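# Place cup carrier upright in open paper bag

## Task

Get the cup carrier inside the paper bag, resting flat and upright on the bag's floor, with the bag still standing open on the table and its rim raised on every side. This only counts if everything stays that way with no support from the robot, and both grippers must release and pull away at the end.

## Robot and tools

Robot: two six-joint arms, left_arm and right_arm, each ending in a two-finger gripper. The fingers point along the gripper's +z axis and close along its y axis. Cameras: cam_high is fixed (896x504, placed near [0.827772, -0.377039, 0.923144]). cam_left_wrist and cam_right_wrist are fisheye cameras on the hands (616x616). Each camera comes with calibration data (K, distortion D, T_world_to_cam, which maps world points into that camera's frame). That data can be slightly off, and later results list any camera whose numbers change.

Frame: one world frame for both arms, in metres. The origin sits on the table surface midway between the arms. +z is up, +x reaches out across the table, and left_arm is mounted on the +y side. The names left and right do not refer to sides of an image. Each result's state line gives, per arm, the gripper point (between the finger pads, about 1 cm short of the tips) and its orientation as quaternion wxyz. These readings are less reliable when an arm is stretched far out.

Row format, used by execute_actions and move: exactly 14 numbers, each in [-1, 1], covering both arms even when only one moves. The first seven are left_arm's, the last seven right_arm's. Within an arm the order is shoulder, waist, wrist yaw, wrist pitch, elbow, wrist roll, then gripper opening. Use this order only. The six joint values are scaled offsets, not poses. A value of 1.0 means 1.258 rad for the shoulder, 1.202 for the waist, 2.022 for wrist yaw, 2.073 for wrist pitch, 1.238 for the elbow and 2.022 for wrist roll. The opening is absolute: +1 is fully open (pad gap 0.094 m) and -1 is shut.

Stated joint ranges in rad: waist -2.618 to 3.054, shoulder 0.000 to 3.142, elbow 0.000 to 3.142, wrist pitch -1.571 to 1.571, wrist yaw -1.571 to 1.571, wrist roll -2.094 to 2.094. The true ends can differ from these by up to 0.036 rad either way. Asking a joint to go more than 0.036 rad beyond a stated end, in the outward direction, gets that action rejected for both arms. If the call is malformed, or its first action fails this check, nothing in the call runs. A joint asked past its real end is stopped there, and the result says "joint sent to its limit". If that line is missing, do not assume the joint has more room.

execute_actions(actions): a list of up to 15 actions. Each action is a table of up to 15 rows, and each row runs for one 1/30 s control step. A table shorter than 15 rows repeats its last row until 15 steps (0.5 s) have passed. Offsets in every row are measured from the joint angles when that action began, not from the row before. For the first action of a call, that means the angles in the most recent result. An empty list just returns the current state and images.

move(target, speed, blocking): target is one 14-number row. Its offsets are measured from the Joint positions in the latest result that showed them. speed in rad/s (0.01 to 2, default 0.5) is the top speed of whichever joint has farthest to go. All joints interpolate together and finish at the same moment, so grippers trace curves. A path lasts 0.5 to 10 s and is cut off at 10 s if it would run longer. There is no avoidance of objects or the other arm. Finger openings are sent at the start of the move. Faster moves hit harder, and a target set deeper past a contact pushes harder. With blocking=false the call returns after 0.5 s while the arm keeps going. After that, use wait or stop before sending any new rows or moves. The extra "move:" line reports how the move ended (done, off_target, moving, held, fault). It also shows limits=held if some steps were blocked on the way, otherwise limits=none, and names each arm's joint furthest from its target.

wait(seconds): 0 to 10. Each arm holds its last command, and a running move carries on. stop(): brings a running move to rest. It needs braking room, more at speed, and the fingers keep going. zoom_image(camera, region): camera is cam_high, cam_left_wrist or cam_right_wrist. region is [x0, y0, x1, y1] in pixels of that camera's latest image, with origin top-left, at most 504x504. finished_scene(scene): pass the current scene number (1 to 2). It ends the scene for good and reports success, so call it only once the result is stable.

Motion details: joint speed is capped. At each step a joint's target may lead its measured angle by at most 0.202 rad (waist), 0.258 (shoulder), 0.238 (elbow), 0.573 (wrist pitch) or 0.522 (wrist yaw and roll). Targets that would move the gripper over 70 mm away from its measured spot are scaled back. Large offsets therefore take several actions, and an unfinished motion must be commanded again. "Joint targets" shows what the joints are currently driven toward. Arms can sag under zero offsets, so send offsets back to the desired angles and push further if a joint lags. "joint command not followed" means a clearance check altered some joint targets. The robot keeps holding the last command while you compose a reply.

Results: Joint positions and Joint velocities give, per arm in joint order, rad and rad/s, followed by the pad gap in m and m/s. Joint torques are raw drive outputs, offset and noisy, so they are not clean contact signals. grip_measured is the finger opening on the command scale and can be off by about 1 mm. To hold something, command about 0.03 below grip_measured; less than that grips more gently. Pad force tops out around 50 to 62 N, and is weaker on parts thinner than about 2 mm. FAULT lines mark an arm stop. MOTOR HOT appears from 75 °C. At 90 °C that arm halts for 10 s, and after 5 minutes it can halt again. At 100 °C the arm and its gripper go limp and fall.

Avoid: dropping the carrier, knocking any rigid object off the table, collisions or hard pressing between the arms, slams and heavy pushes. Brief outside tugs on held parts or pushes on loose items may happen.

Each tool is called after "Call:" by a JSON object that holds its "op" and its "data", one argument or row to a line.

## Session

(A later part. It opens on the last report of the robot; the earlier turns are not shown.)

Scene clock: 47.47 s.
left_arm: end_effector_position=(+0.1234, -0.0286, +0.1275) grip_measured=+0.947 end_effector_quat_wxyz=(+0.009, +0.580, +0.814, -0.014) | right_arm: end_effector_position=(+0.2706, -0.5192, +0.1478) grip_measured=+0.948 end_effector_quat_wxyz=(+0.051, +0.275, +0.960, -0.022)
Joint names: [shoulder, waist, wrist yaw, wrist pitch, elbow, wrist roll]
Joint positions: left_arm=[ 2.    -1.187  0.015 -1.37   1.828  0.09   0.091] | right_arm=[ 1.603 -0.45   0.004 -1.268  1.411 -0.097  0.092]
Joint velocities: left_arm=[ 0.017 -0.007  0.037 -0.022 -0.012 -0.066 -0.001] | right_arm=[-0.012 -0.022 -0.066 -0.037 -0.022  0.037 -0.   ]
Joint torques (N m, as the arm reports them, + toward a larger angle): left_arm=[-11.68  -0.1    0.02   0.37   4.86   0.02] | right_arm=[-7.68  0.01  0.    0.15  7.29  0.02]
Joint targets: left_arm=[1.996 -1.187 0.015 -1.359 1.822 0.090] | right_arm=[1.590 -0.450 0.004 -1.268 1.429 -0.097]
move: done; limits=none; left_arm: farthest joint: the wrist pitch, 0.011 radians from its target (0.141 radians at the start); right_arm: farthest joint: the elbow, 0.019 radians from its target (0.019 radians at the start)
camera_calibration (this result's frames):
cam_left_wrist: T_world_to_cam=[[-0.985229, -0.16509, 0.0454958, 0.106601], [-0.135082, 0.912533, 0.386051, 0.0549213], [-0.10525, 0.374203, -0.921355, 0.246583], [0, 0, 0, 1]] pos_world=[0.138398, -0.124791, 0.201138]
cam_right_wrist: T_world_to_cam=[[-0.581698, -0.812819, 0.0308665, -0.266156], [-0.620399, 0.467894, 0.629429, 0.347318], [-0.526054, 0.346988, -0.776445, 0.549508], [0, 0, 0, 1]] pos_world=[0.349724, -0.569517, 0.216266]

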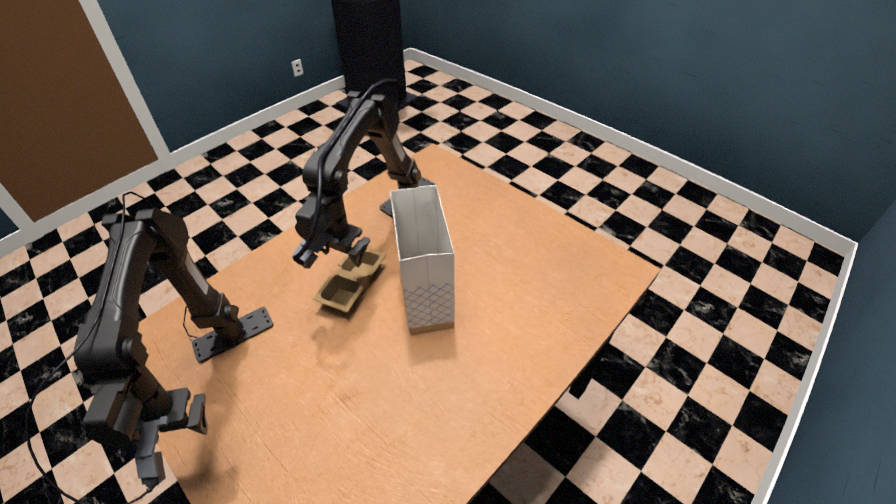

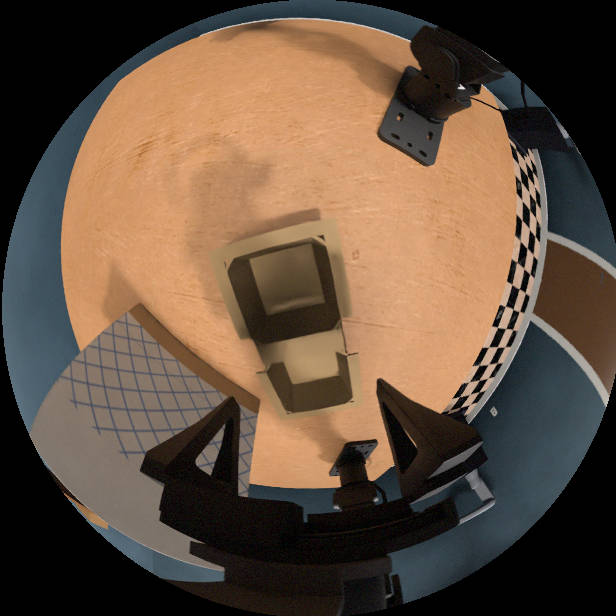

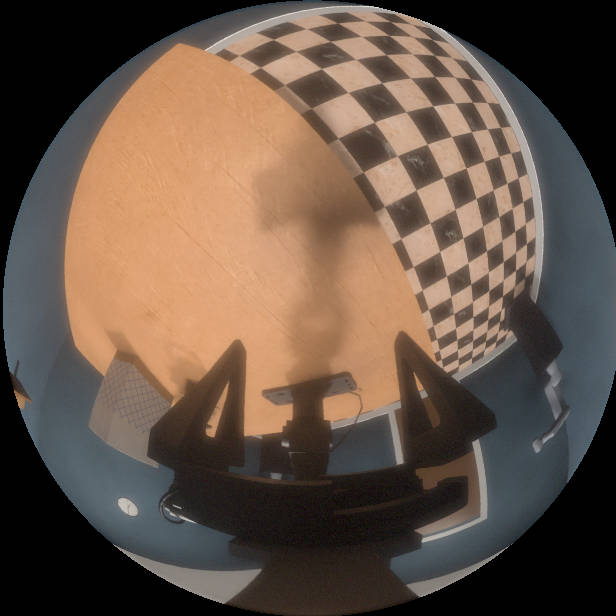

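Call:
{"op": "move", "data": {
  "target": [0,0,0,-0.01,0,-0.102,0.95,-0.01,0,0,0,0.015,0,0.95],
  "speed": 0.5
}}

Call:
{"op": "move", "data": {
  "target": [0.017,0,0,0.105,-0.175,0,0.95,-0.01,0,0,0,0.015,0,0.95],
  "speed": 0.25
}}

Scene clock: 50.57 s.
left_arm: end_effector_position=(+0.1224, -0.0264, +0.1275) grip_measured=+0.947 end_effector_quat_wxyz=(+0.003, +0.497, +0.868, -0.012) | right_arm: end_effector_position=(+0.2706, -0.5192, +0.1478) grip_measured=+0.948 end_effector_quat_wxyz=(+0.051, +0.275, +0.960, -0.022)
Joint names: [shoulder, waist, wrist yaw, wrist pitch, elbow, wrist roll]
Joint positions: left_arm=[ 2.    -1.187  0.015 -1.38   1.828 -0.108  0.091] | right_arm=[ 1.603 -0.45   0.004 -1.268  1.411 -0.097  0.092]
Joint velocities: left_arm=[-0.007 -0.002 -0.037 -0.066  0.002  0.051  0.001] | right_arm=[ 0.007 -0.002 -0.007  0.037 -0.007  0.022 -0.001]
Joint torques (N m, as the arm reports them, + toward a larger angle): left_arm=[-11.39   0.02   0.05   0.25   5.25  -0.07] | right_arm=[-7.65  0.01  0.    0.15  7.3   0.02]
Joint targets: left_arm=[2.000 -1.187 0.015 -1.390 1.828 -0.116] | right_arm=[1.590 -0.450 0.004 -1.268 1.429 -0.097]
move: done; limits=none; left_arm: farthest joint: the wrist pitch, 0.011 radians from its target (0.021 radians at the start); right_arm: farthest joint: the elbow, 0.019 radians from its target (0.019 radians at the start)
camera_calibration (this result's frames):
cam_left_wrist: T_world_to_cam=[[-0.932884, -0.356369, 0.0522288, 0.0936712], [-0.308059, 0.864596, 0.396954, 0.0712696], [-0.186619, 0.354223, -0.916351, 0.254375], [0, 0, 0, 1]] pos_world=[0.156811, -0.118343, 0.199914]
cam_right_wrist: T_world_to_cam=[[-0.581698, -0.812819, 0.0308665, -0.266156], [-0.620399, 0.467894, 0.629429, 0.347318], [-0.526054, 0.346988, -0.776445, 0.549508], [0, 0, 0, 1]] pos_world=[0.349724, -0.569517, 0.216266]

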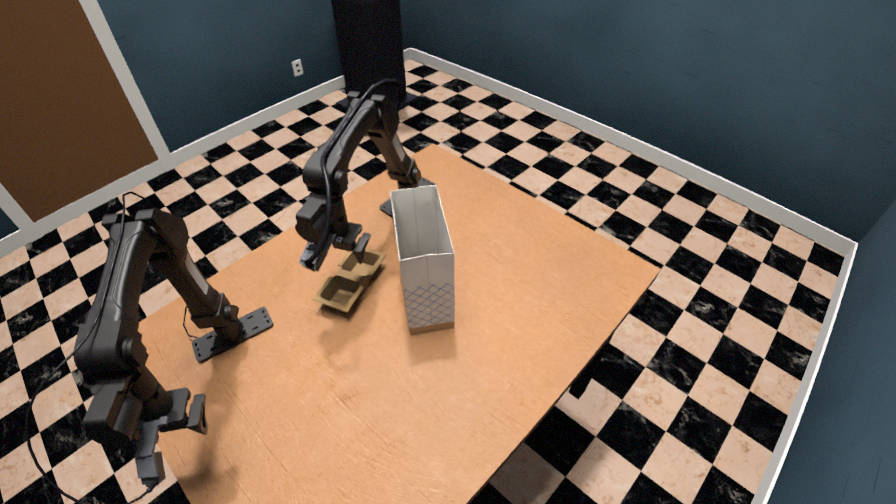

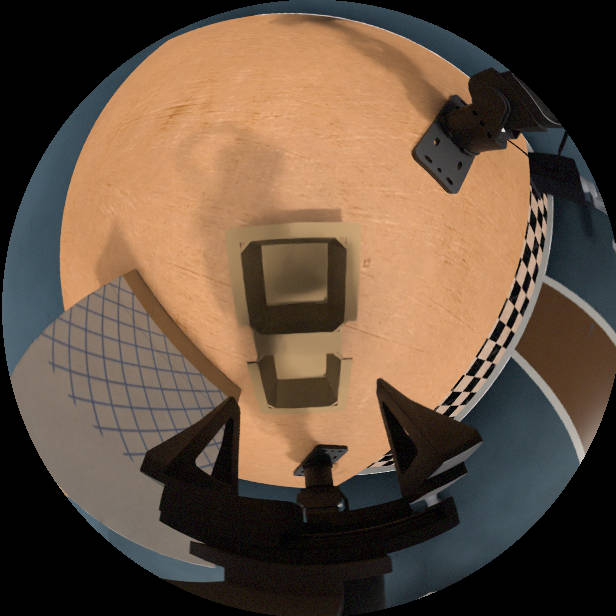

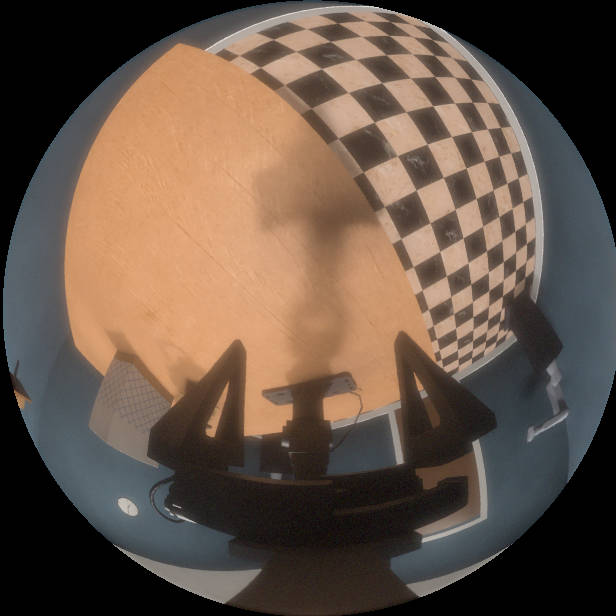

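Scene clock: 52.10 s.
left_arm: end_effector_position=(+0.1215, -0.0245, +0.0718) grip_measured=+0.947 end_effector_quat_wxyz=(-0.001, +0.497, +0.868, -0.009) | right_arm: end_effector_position=(+0.2706, -0.5192, +0.1478) grip_measured=+0.948 end_effector_quat_wxyz=(+0.051, +0.275, +0.960, -0.022)
Joint names: [shoulder, waist, wrist yaw, wrist pitch, elbow, wrist roll]
Joint positions: left_arm=[ 2.012 -1.187  0.015 -1.175  1.624 -0.108  0.091] | right_arm=[ 1.603 -0.45   0.004 -1.268  1.411 -0.097  0.092]
Joint velocities: left_arm=[-0.017 -0.012 -0.037  0.007  0.012  0.066 -0.001] | right_arm=[-0.007 -0.007 -0.022 -0.007  0.017 -0.022 -0.001]
Joint torques (N m, as the arm reports them, + toward a larger angle): left_arm=[-10.48  -0.01   0.06   0.37   4.38   0.01] | right_arm=[-7.66  0.01  0.    0.15  7.33  0.02]
Joint targets: left_arm=[2.022 -1.187 0.015 -1.162 1.612 -0.108] | right_arm=[1.590 -0.450 0.004 -1.268 1.429 -0.097]
move: done; limits=none; left_arm: farthest joint: the elbow, 0.013 radians from its target (0.217 radians at the start); right_arm: farthest joint: the elbow, 0.019 radians from its target (0.019 radians at the start)
camera_calibration (this result's frames):
cam_left_wrist: T_world_to_cam=[[-0.932646, -0.3569, 0.0528652, 0.0963709], [-0.306234, 0.860541, 0.407051, 0.0904207], [-0.190769, 0.363445, -0.911874, 0.202944], [0, 0, 0, 1]] pos_world=[0.156285, -0.117175, 0.143159]
cam_right_wrist: T_world_to_cam=[[-0.581698, -0.812819, 0.0308665, -0.266156], [-0.620399, 0.467894, 0.629429, 0.347318], [-0.526054, 0.346988, -0.776445, 0.549508], [0, 0, 0, 1]] pos_world=[0.349724, -0.569517, 0.216266]

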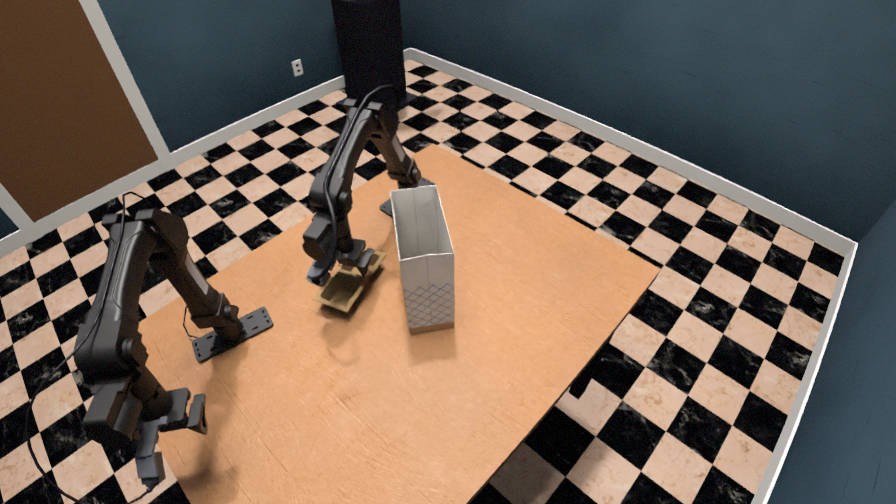

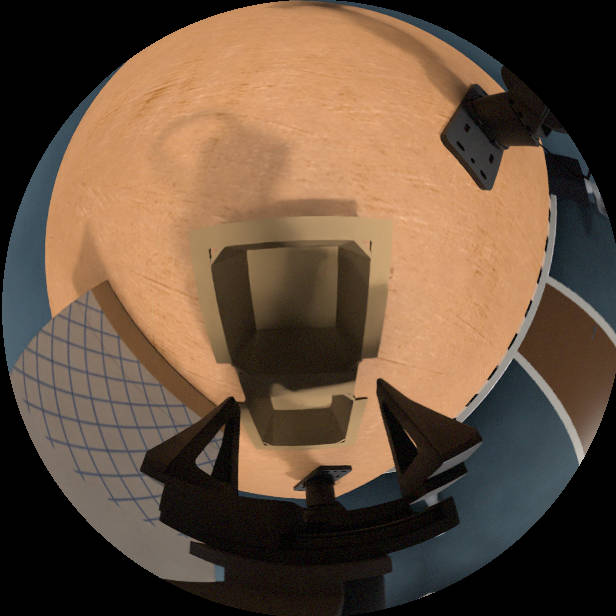

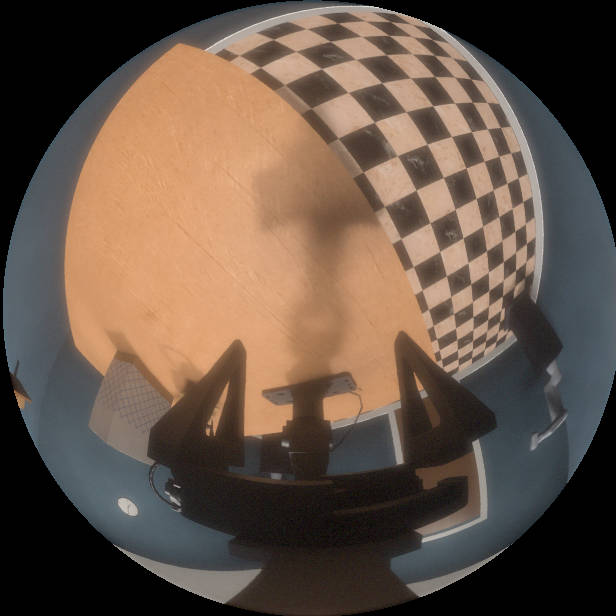

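Call:
{"op": "move", "data": {
  "target": [0,0.019,0,0,0,-0.024,0.95,-0.01,0,0,0,0.015,0,0.95],
  "speed": 0.1
}}

Call:
{"op": "move", "data": {
  "target": [0.034,0,0,0.068,-0.09,0,0.95,-0.01,0,0,0,0.015,0,0.95],
  "speed": 0.15
}}

Scene clock: 53.57 s.
left_arm: end_effector_position=(+0.1273, -0.0220, +0.0718) grip_measured=+0.947 end_effector_quat_wxyz=(-0.001, +0.472, +0.882, -0.009) | right_arm: end_effector_position=(+0.2706, -0.5192, +0.1478) grip_measured=+0.948 end_effector_quat_wxyz=(+0.051, +0.275, +0.960, -0.022)
Joint names: [shoulder, waist, wrist yaw, wrist pitch, elbow, wrist roll]
Joint positions: left_arm=[ 2.012 -1.171  0.015 -1.174  1.624 -0.149  0.091] | right_arm=[ 1.603 -0.45   0.004 -1.268  1.411 -0.097  0.092]
Joint velocities: left_arm=[-0.012 -0.002 -0.037  0.022 -0.007  0.051  0.   ] | right_arm=[-0.002  0.002 -0.022 -0.007  0.012 -0.066 -0.   ]
Joint torques (N m, as the arm reports them, + toward a larger angle): left_arm=[-11.28   0.36   0.08   0.22   5.28  -0.07] | right_arm=[-7.67  0.    0.    0.15  7.32  0.01]
Joint targets: left_arm=[2.012 -1.164 0.015 -1.175 1.624 -0.157] | right_arm=[1.590 -0.450 0.004 -1.268 1.429 -0.097]
move: done; limits=none; left_arm: farthest joint: the wrist roll, 0.008 radians from its target (0.048 radians at the start); right_arm: farthest joint: the elbow, 0.019 radians from its target (0.019 radians at the start)
camera_calibration (this result's frames):
cam_left_wrist: T_world_to_cam=[[-0.910845, -0.409304, 0.0532089, 0.0987073], [-0.354456, 0.84173, 0.407249, 0.0957314], [-0.211476, 0.35208, -0.911766, 0.205509], [0, 0, 0, 1]] pos_world=[0.1673, -0.112535, 0.143138]
cam_right_wrist: T_world_to_cam=[[-0.581698, -0.812819, 0.0308665, -0.266156], [-0.620399, 0.467894, 0.629429, 0.347318], [-0.526054, 0.346988, -0.776445, 0.549508], [0, 0, 0, 1]] pos_world=[0.349724, -0.569517, 0.216266]

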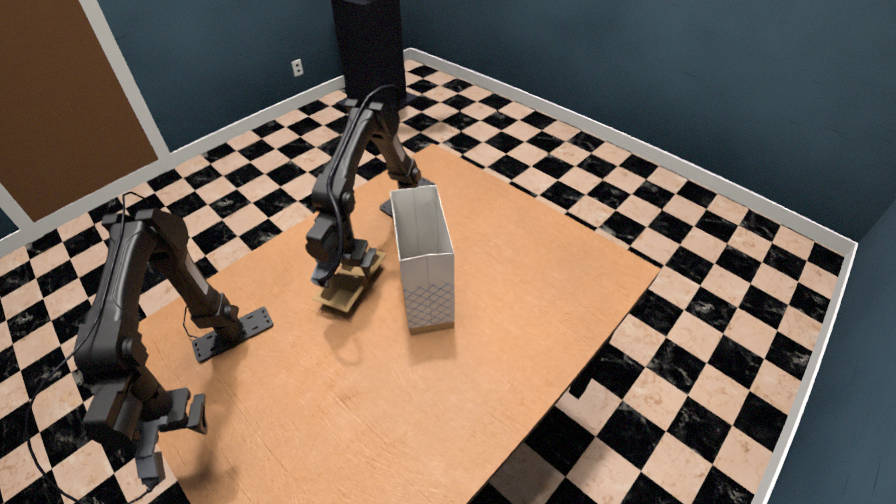

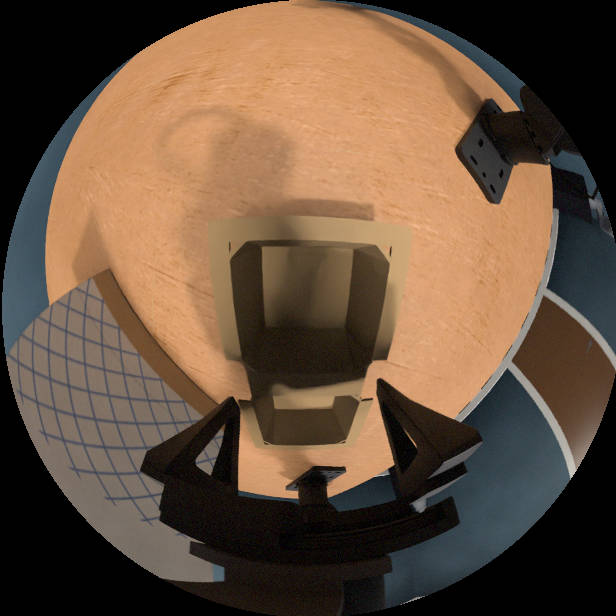

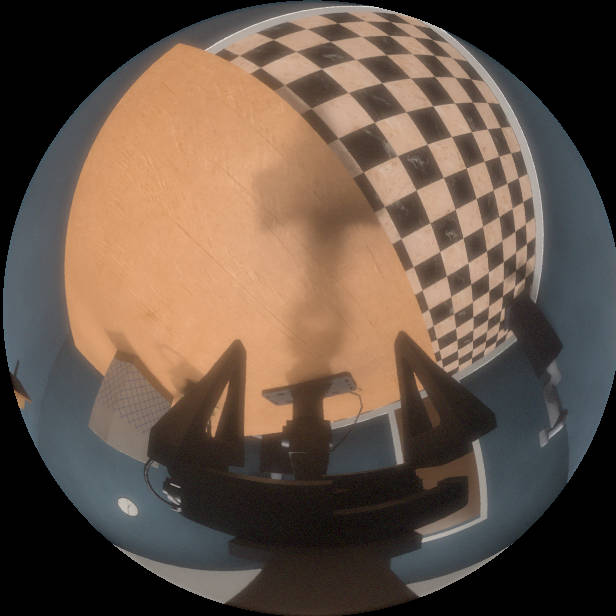

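Scene clock: 55.07 s.
left_arm: end_effector_position=(+0.1272, -0.0218, +0.0368) grip_measured=+0.947 end_effector_quat_wxyz=(-0.002, +0.472, +0.882, -0.008) | right_arm: end_effector_position=(+0.2706, -0.5192, +0.1478) grip_measured=+0.948 end_effector_quat_wxyz=(+0.051, +0.275, +0.960, -0.022)
Joint names: [shoulder, waist, wrist yaw, wrist pitch, elbow, wrist roll]
Joint positions: left_arm=[ 2.042 -1.171  0.015 -1.049  1.527 -0.149  0.091] | right_arm=[ 1.603 -0.45   0.004 -1.268  1.411 -0.097  0.092]
Joint velocities: left_arm=[-0.002  0.002 -0.051  0.051  0.002  0.051  0.   ] | right_arm=[ 0.002  0.012 -0.037  0.022  0.002 -0.066 -0.   ]
Joint torques (N m, as the arm reports them, + toward a larger angle): left_arm=[-10.36  -0.18   0.08   0.29   4.06   0.01] | right_arm=[-7.68  0.02  0.01  0.15  7.3   0.02]
Joint targets: left_arm=[2.055 -1.171 0.015 -1.034 1.513 -0.149] | right_arm=[1.590 -0.450 0.004 -1.268 1.429 -0.097]
move: done; limits=none; left_arm: farthest joint: the wrist pitch, 0.016 radians from its target (0.141 radians at the start); right_arm: farthest joint: the elbow, 0.019 radians from its target (0.019 radians at the start)
camera_calibration (this result's frames):
cam_left_wrist: T_world_to_cam=[[-0.910793, -0.409414, 0.0532474, 0.100556], [-0.354058, 0.840884, 0.409336, 0.109666], [-0.212363, 0.353968, -0.910828, 0.173635], [0, 0, 0, 1]] pos_world=[0.167288, -0.112509, 0.107906]
cam_right_wrist: T_world_to_cam=[[-0.581698, -0.812819, 0.0308665, -0.266156], [-0.620399, 0.467894, 0.629429, 0.347318], [-0.526054, 0.346988, -0.776445, 0.549508], [0, 0, 0, 1]] pos_world=[0.349724, -0.569517, 0.216266]

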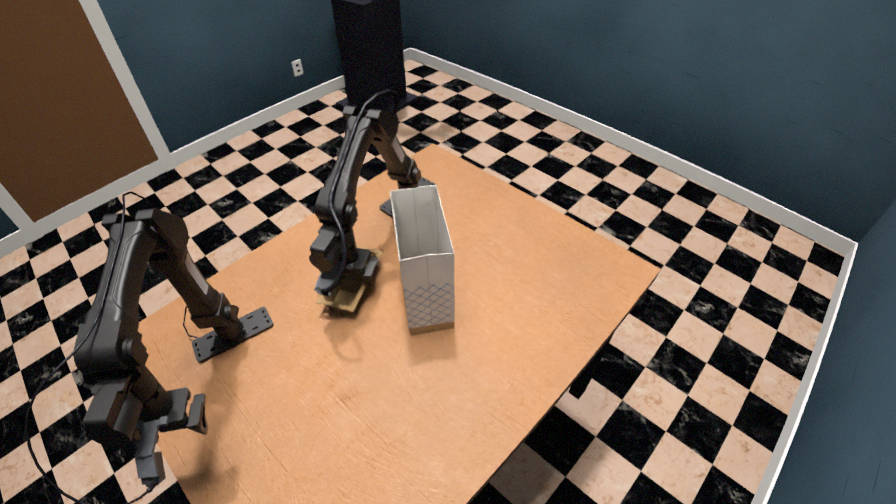

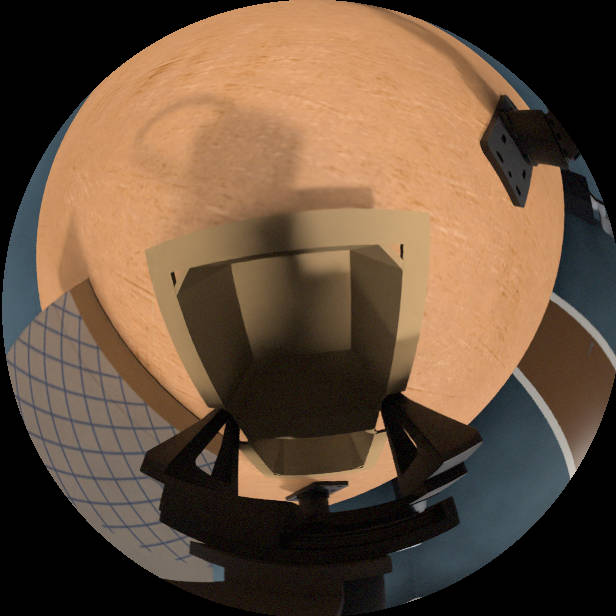

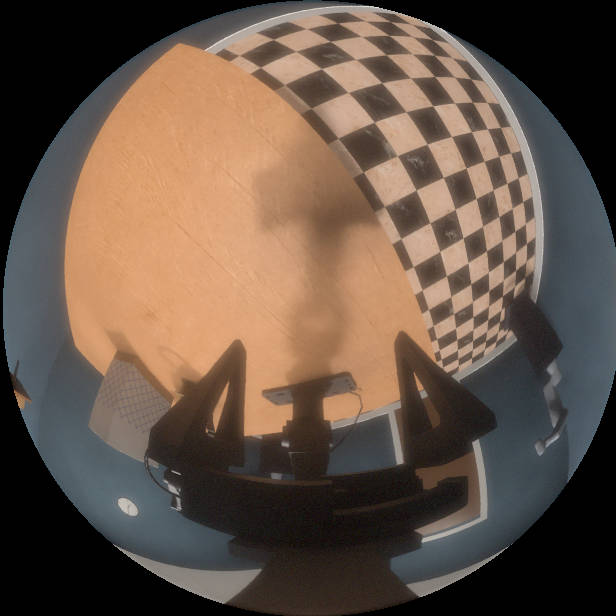

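Call:
{"op": "execute_actions", "data": {
  "actions": [
    [[0.008,0,0,0,-0.01,0,0.8,0,0,0,0,0,0,0.95]],
    [[0,0,0,0,0,0,0.7,0,0,0,0,0,0,0.95]],
    [[0,0,0,0,0,0,0.6,0,0,0,0,0,0,0.95]]
  ]
}}

Scene clock: 56.90 s.
left_arm: end_effector_position=(+0.1273, -0.0219, +0.0368) grip_measured=+0.644 end_effector_quat_wxyz=(-0.002, +0.472, +0.882, -0.008) | right_arm: end_effector_position=(+0.2706, -0.5192, +0.1478) grip_measured=+0.948 end_effector_quat_wxyz=(+0.051, +0.275, +0.960, -0.022)
Joint names: [shoulder, waist, wrist yaw, wrist pitch, elbow, wrist roll]
Joint positions: left_arm=[ 2.042 -1.171  0.015 -1.049  1.527 -0.149  0.077] | right_arm=[ 1.603 -0.45   0.004 -1.268  1.411 -0.097  0.092]
Joint velocities: left_arm=[-0.012  0.012 -0.037 -0.066 -0.007 -0.022 -0.001] | right_arm=[-0.007 -0.002  0.007  0.007  0.012  0.022  0.   ]
Joint torques (N m, as the arm reports them, + toward a larger angle): left_arm=[-11.24  -0.05   0.04   0.23   5.17   0.02] | right_arm=[-6.67 -0.02  0.01  0.15  5.83  0.01]
Joint targets: left_arm=[2.042 -1.171 0.015 -1.049 1.527 -0.149] | right_arm=[1.603 -0.450 0.004 -1.268 1.411 -0.097]
camera_calibration (this result's frames):
cam_left_wrist: T_world_to_cam=[[-0.910802, -0.409396, 0.053241, 0.100559], [-0.354125, 0.841026, 0.408989, 0.109777], [-0.212215, 0.353654, -0.910985, 0.173654], [0, 0, 0, 1]] pos_world=[0.167317, -0.11257, 0.107945]
cam_right_wrist: T_world_to_cam=[[-0.581698, -0.812819, 0.0308665, -0.266156], [-0.620399, 0.467894, 0.629429, 0.347318], [-0.526054, 0.346988, -0.776445, 0.549508], [0, 0, 0, 1]] pos_world=[0.349724, -0.569517, 0.216266]

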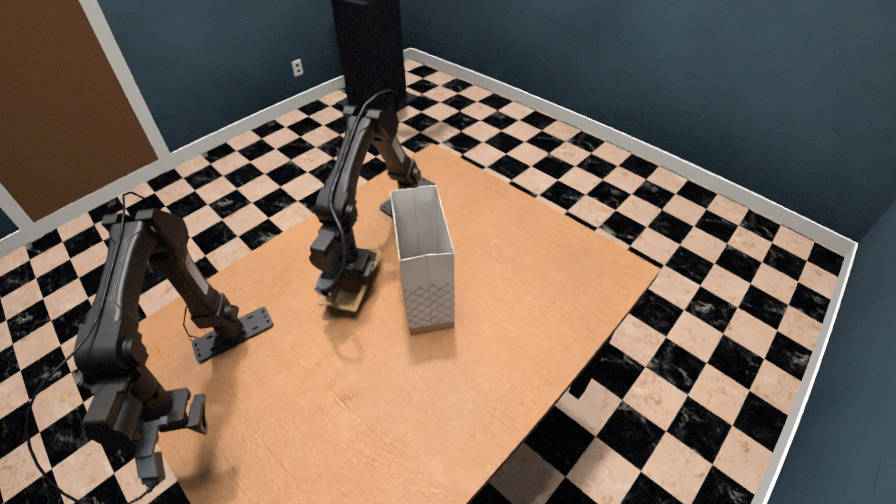

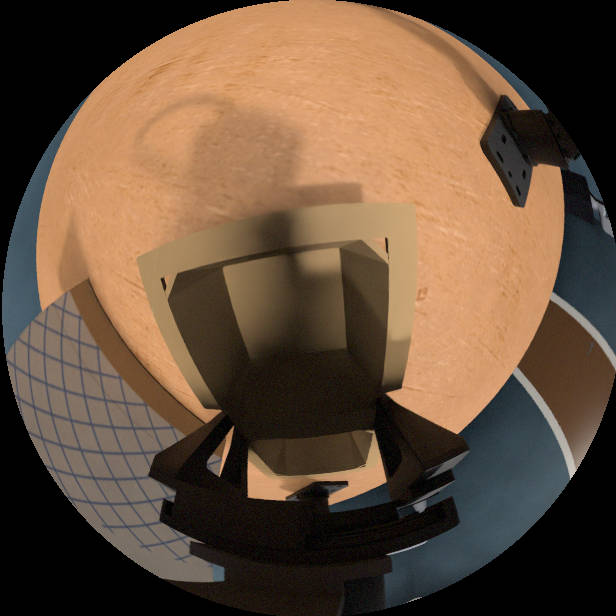

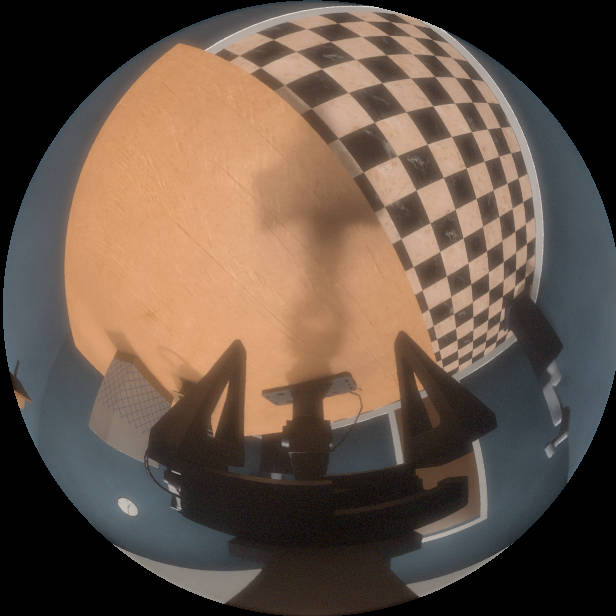

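Call:
{"op": "execute_actions", "data": {
  "actions": [
    [[0,0,0,0,0,0,0.95,0,0,0,0,0,0,0.95]]
  ]
}}

Call:
{"op": "move", "data": {
  "target": [-0.034,0,0,-0.068,0.09,0,0.95,0,0,0,0,0,0,0.95],
  "speed": 0.2
}}

Call:
{"op": "move", "data": {
  "target": [-0.01,0,0,0,0.01,-0.09,0.95,0,0,0,0,0,0,0.95],
  "speed": 0.3
}}

Scene clock: 58.00 s.
left_arm: end_effector_position=(+0.1273, -0.0219, +0.0368) grip_measured=+0.947 end_effector_quat_wxyz=(-0.002, +0.472, +0.882, -0.008) | right_arm: end_effector_position=(+0.2706, -0.5192, +0.1478) grip_measured=+0.948 end_effector_quat_wxyz=(+0.051, +0.275, +0.960, -0.022)
Joint names: [shoulder, waist, wrist yaw, wrist pitch, elbow, wrist roll]
Joint positions: left_arm=[ 2.042 -1.171  0.015 -1.049  1.527 -0.149  0.091] | right_arm=[ 1.603 -0.45   0.004 -1.268  1.411 -0.097  0.092]
Joint velocities: left_arm=[-0.002  0.002 -0.007 -0.022  0.007 -0.051 -0.001] | right_arm=[-0.012 -0.017  0.037 -0.037 -0.007 -0.007 -0.001]
Joint torques (N m, as the arm reports them, + toward a larger angle): left_arm=[-11.32   0.04   0.07   0.26   5.11   0.01] | right_arm=[-6.67  0.02  0.01  0.15  5.82  0.01]
Joint targets: left_arm=[2.042 -1.171 0.015 -1.049 1.527 -0.149] | right_arm=[1.603 -0.450 0.004 -1.268 1.411 -0.097]
camera_calibration (this result's frames):
cam_left_wrist: T_world_to_cam=[[-0.910802, -0.409396, 0.053241, 0.100559], [-0.354125, 0.841026, 0.408989, 0.109777], [-0.212215, 0.353654, -0.910985, 0.173654], [0, 0, 0, 1]] pos_world=[0.167317, -0.11257, 0.107945]
cam_right_wrist: T_world_to_cam=[[-0.581698, -0.812819, 0.0308665, -0.266156], [-0.620399, 0.467894, 0.629429, 0.347318], [-0.526054, 0.346988, -0.776445, 0.549508], [0, 0, 0, 1]] pos_world=[0.349724, -0.569517, 0.216266]

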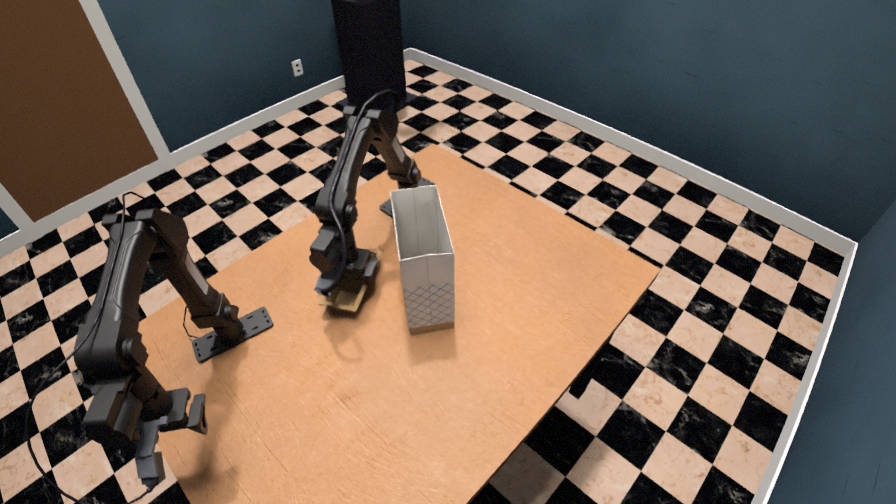

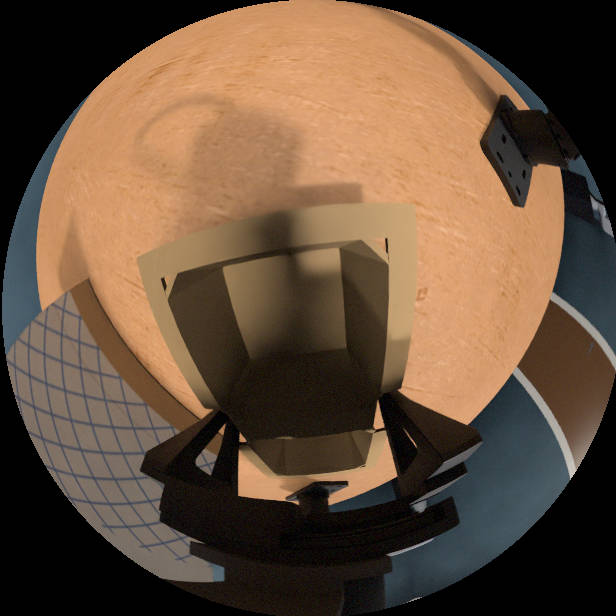

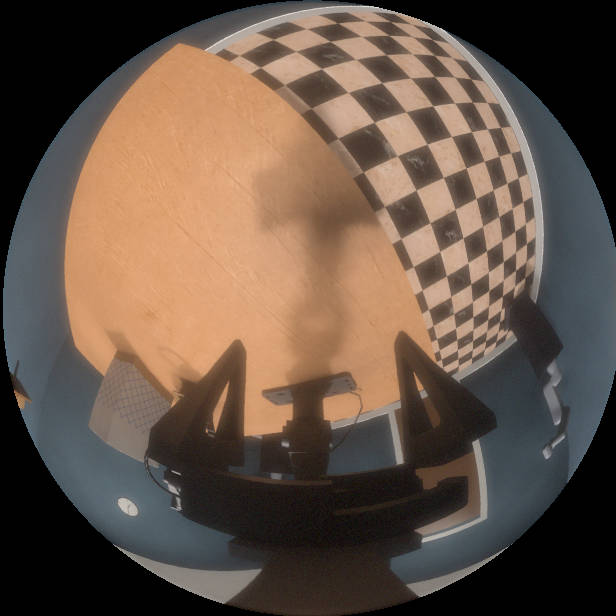

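Scene clock: 59.33 s.
left_arm: end_effector_position=(+0.1264, -0.0201, +0.0715) grip_measured=+0.947 end_effector_quat_wxyz=(-0.004, +0.472, +0.882, -0.007) | right_arm: end_effector_position=(+0.2706, -0.5192, +0.1478) grip_measured=+0.948 end_effector_quat_wxyz=(+0.051, +0.275, +0.960, -0.022)
Joint names: [shoulder, waist, wrist yaw, wrist pitch, elbow, wrist roll]
Joint positions: left_arm=[ 2.01  -1.171  0.015 -1.179  1.62  -0.149  0.091] | right_arm=[ 1.603 -0.45   0.004 -1.268  1.411 -0.097  0.092]
Joint velocities: left_arm=[-0.007 -0.027  0.051  0.066 -0.007  0.051 -0.   ] | right_arm=[-0.007 -0.007  0.051  0.022  0.002  0.022  0.   ]
Joint torques (N m, as the arm reports them, + toward a larger angle): left_arm=[-11.85  -0.1    0.04   0.17   6.51   0.03] | right_arm=[-6.67  0.01  0.    0.15  5.81  0.02]
Joint targets: left_arm=[1.999 -1.171 0.015 -1.189 1.638 -0.149] | right_arm=[1.603 -0.450 0.004 -1.268 1.411 -0.097]
move: done; limits=none; left_arm: farthest joint: the elbow, 0.018 radians from its target (0.112 radians at the start); right_arm: farthest joint: the waist, 0.000 radians from its target (0.000 radians at the start)
camera_calibration (this result's frames):
cam_left_wrist: T_world_to_cam=[[-0.910707, -0.409598, 0.053311, 0.0986563], [-0.353391, 0.839465, 0.412811, 0.0933973], [-0.213839, 0.35711, -0.909255, 0.20465], [0, 0, 0, 1]] pos_world=[0.166615, -0.111077, 0.142264]
cam_right_wrist: T_world_to_cam=[[-0.581698, -0.812819, 0.0308665, -0.266156], [-0.620399, 0.467894, 0.629429, 0.347318], [-0.526054, 0.346988, -0.776445, 0.549508], [0, 0, 0, 1]] pos_world=[0.349724, -0.569517, 0.216266]

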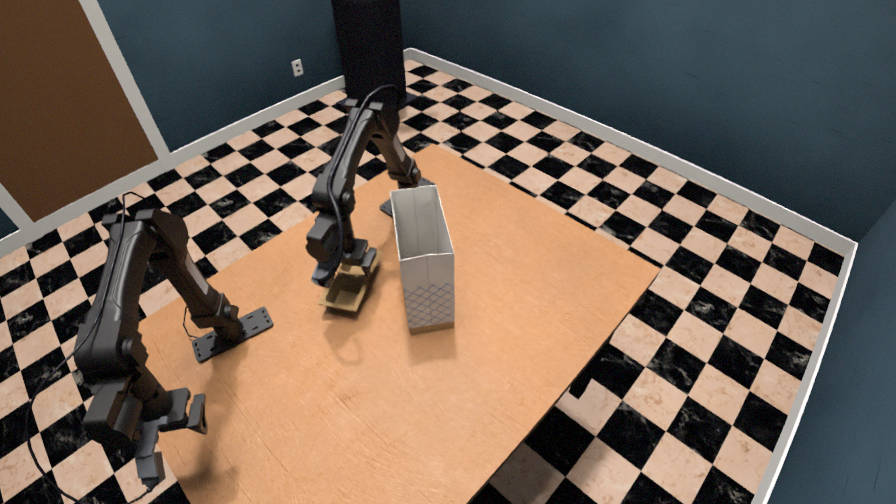

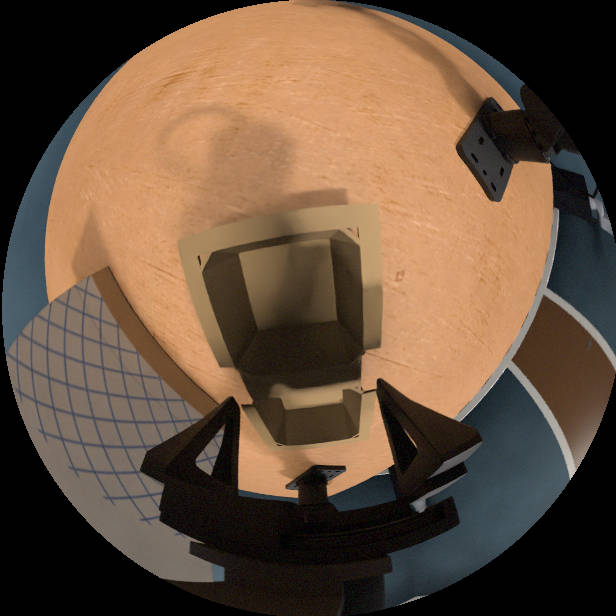

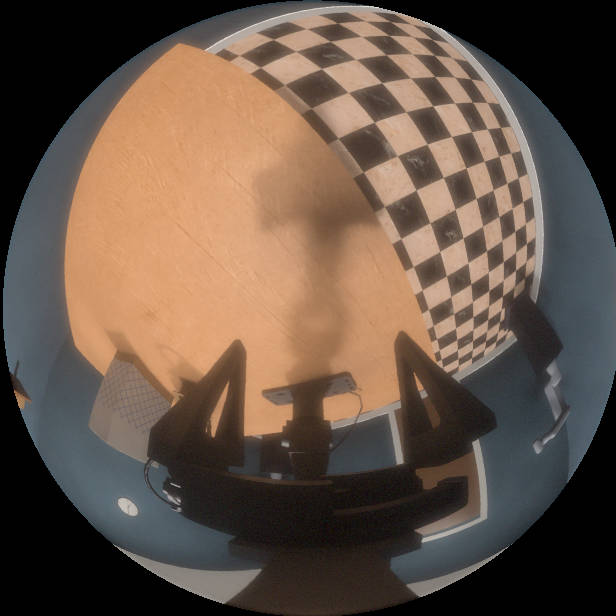

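Scene clock: 60.60 s.
left_arm: end_effector_position=(+0.1264, -0.0201, +0.0715) grip_measured=+0.947 end_effector_quat_wxyz=(-0.004, +0.393, +0.919, -0.007) | right_arm: end_effector_position=(+0.2706, -0.5192, +0.1478) grip_measured=+0.948 end_effector_quat_wxyz=(+0.051, +0.275, +0.960, -0.022)
Joint names: [shoulder, waist, wrist yaw, wrist pitch, elbow, wrist roll]
Joint positions: left_arm=[ 2.01  -1.171  0.015 -1.179  1.62  -0.323  0.091] | right_arm=[ 1.603 -0.45   0.004 -1.268  1.411 -0.097  0.092]
Joint velocities: left_arm=[-0.002 -0.002 -0.051 -0.051 -0.002  0.066 -0.001] | right_arm=[ 0.002 -0.017  0.007  0.007  0.007 -0.022 -0.   ]
Joint torques (N m, as the arm reports them, + toward a larger angle): left_arm=[-11.91  -0.02   0.07   0.2    6.11  -0.05] | right_arm=[-6.68  0.03  0.    0.15  5.83  0.02]
Joint targets: left_arm=[1.998 -1.171 0.015 -1.179 1.633 -0.331] | right_arm=[1.603 -0.450 0.004 -1.268 1.411 -0.097]
move: done; limits=none; left_arm: farthest joint: the shoulder, 0.013 radians from its target (0.013 radians at the start); right_arm: farthest joint: the waist, 0.000 radians from its target (0.000 radians at the start)
camera_calibration (this result's frames):
cam_left_wrist: T_world_to_cam=[[-0.825992, -0.561133, 0.0535373, 0.0848836], [-0.492633, 0.764777, 0.415246, 0.109326], [-0.273952, 0.316616, -0.908132, 0.211356], [0, 0, 0, 1]] pos_world=[0.181872, -0.102897, 0.141997]
cam_right_wrist: T_world_to_cam=[[-0.581698, -0.812819, 0.0308665, -0.266156], [-0.620399, 0.467894, 0.629429, 0.347318], [-0.526054, 0.346988, -0.776445, 0.549508], [0, 0, 0, 1]] pos_world=[0.349724, -0.569517, 0.216266]

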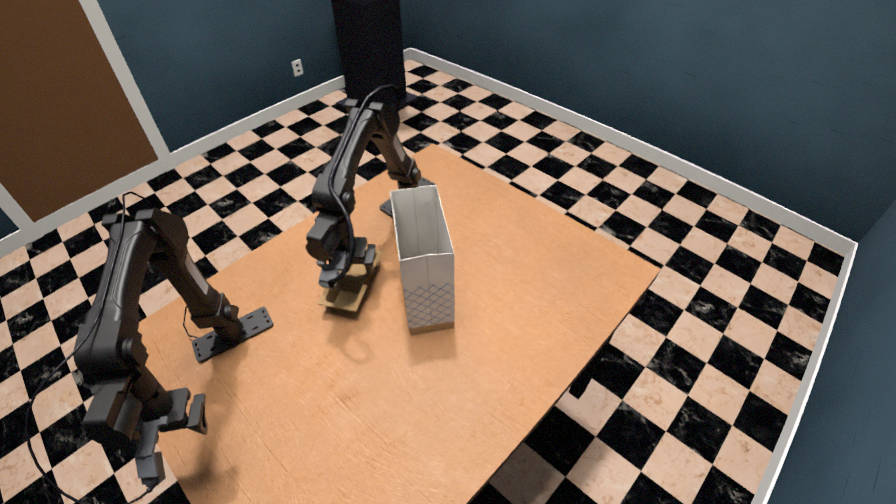

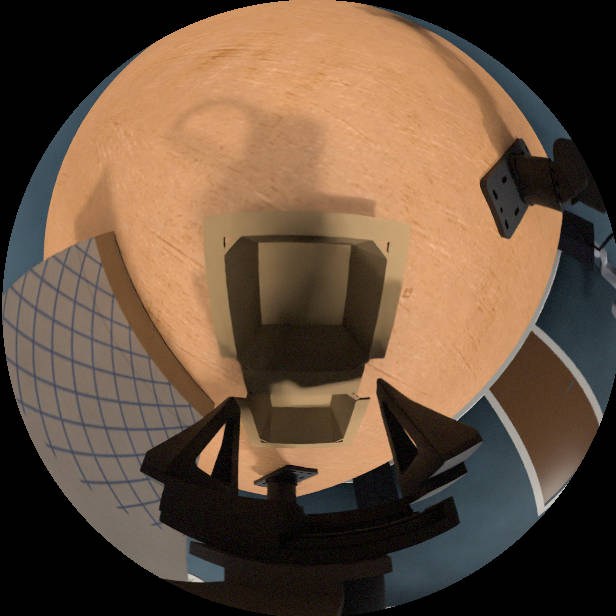

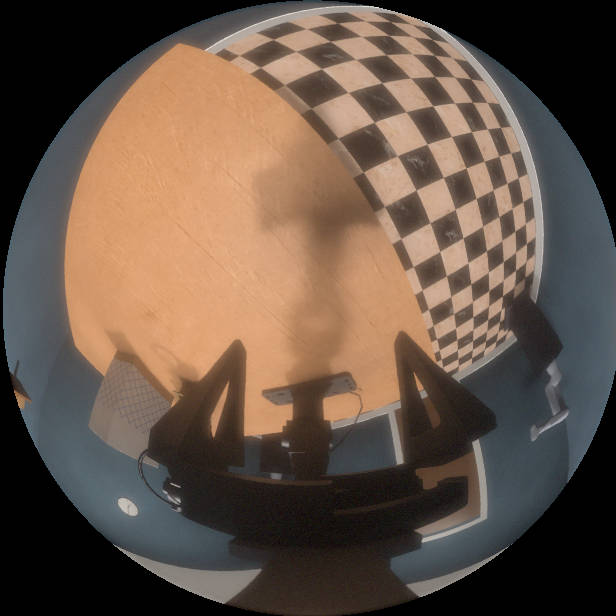

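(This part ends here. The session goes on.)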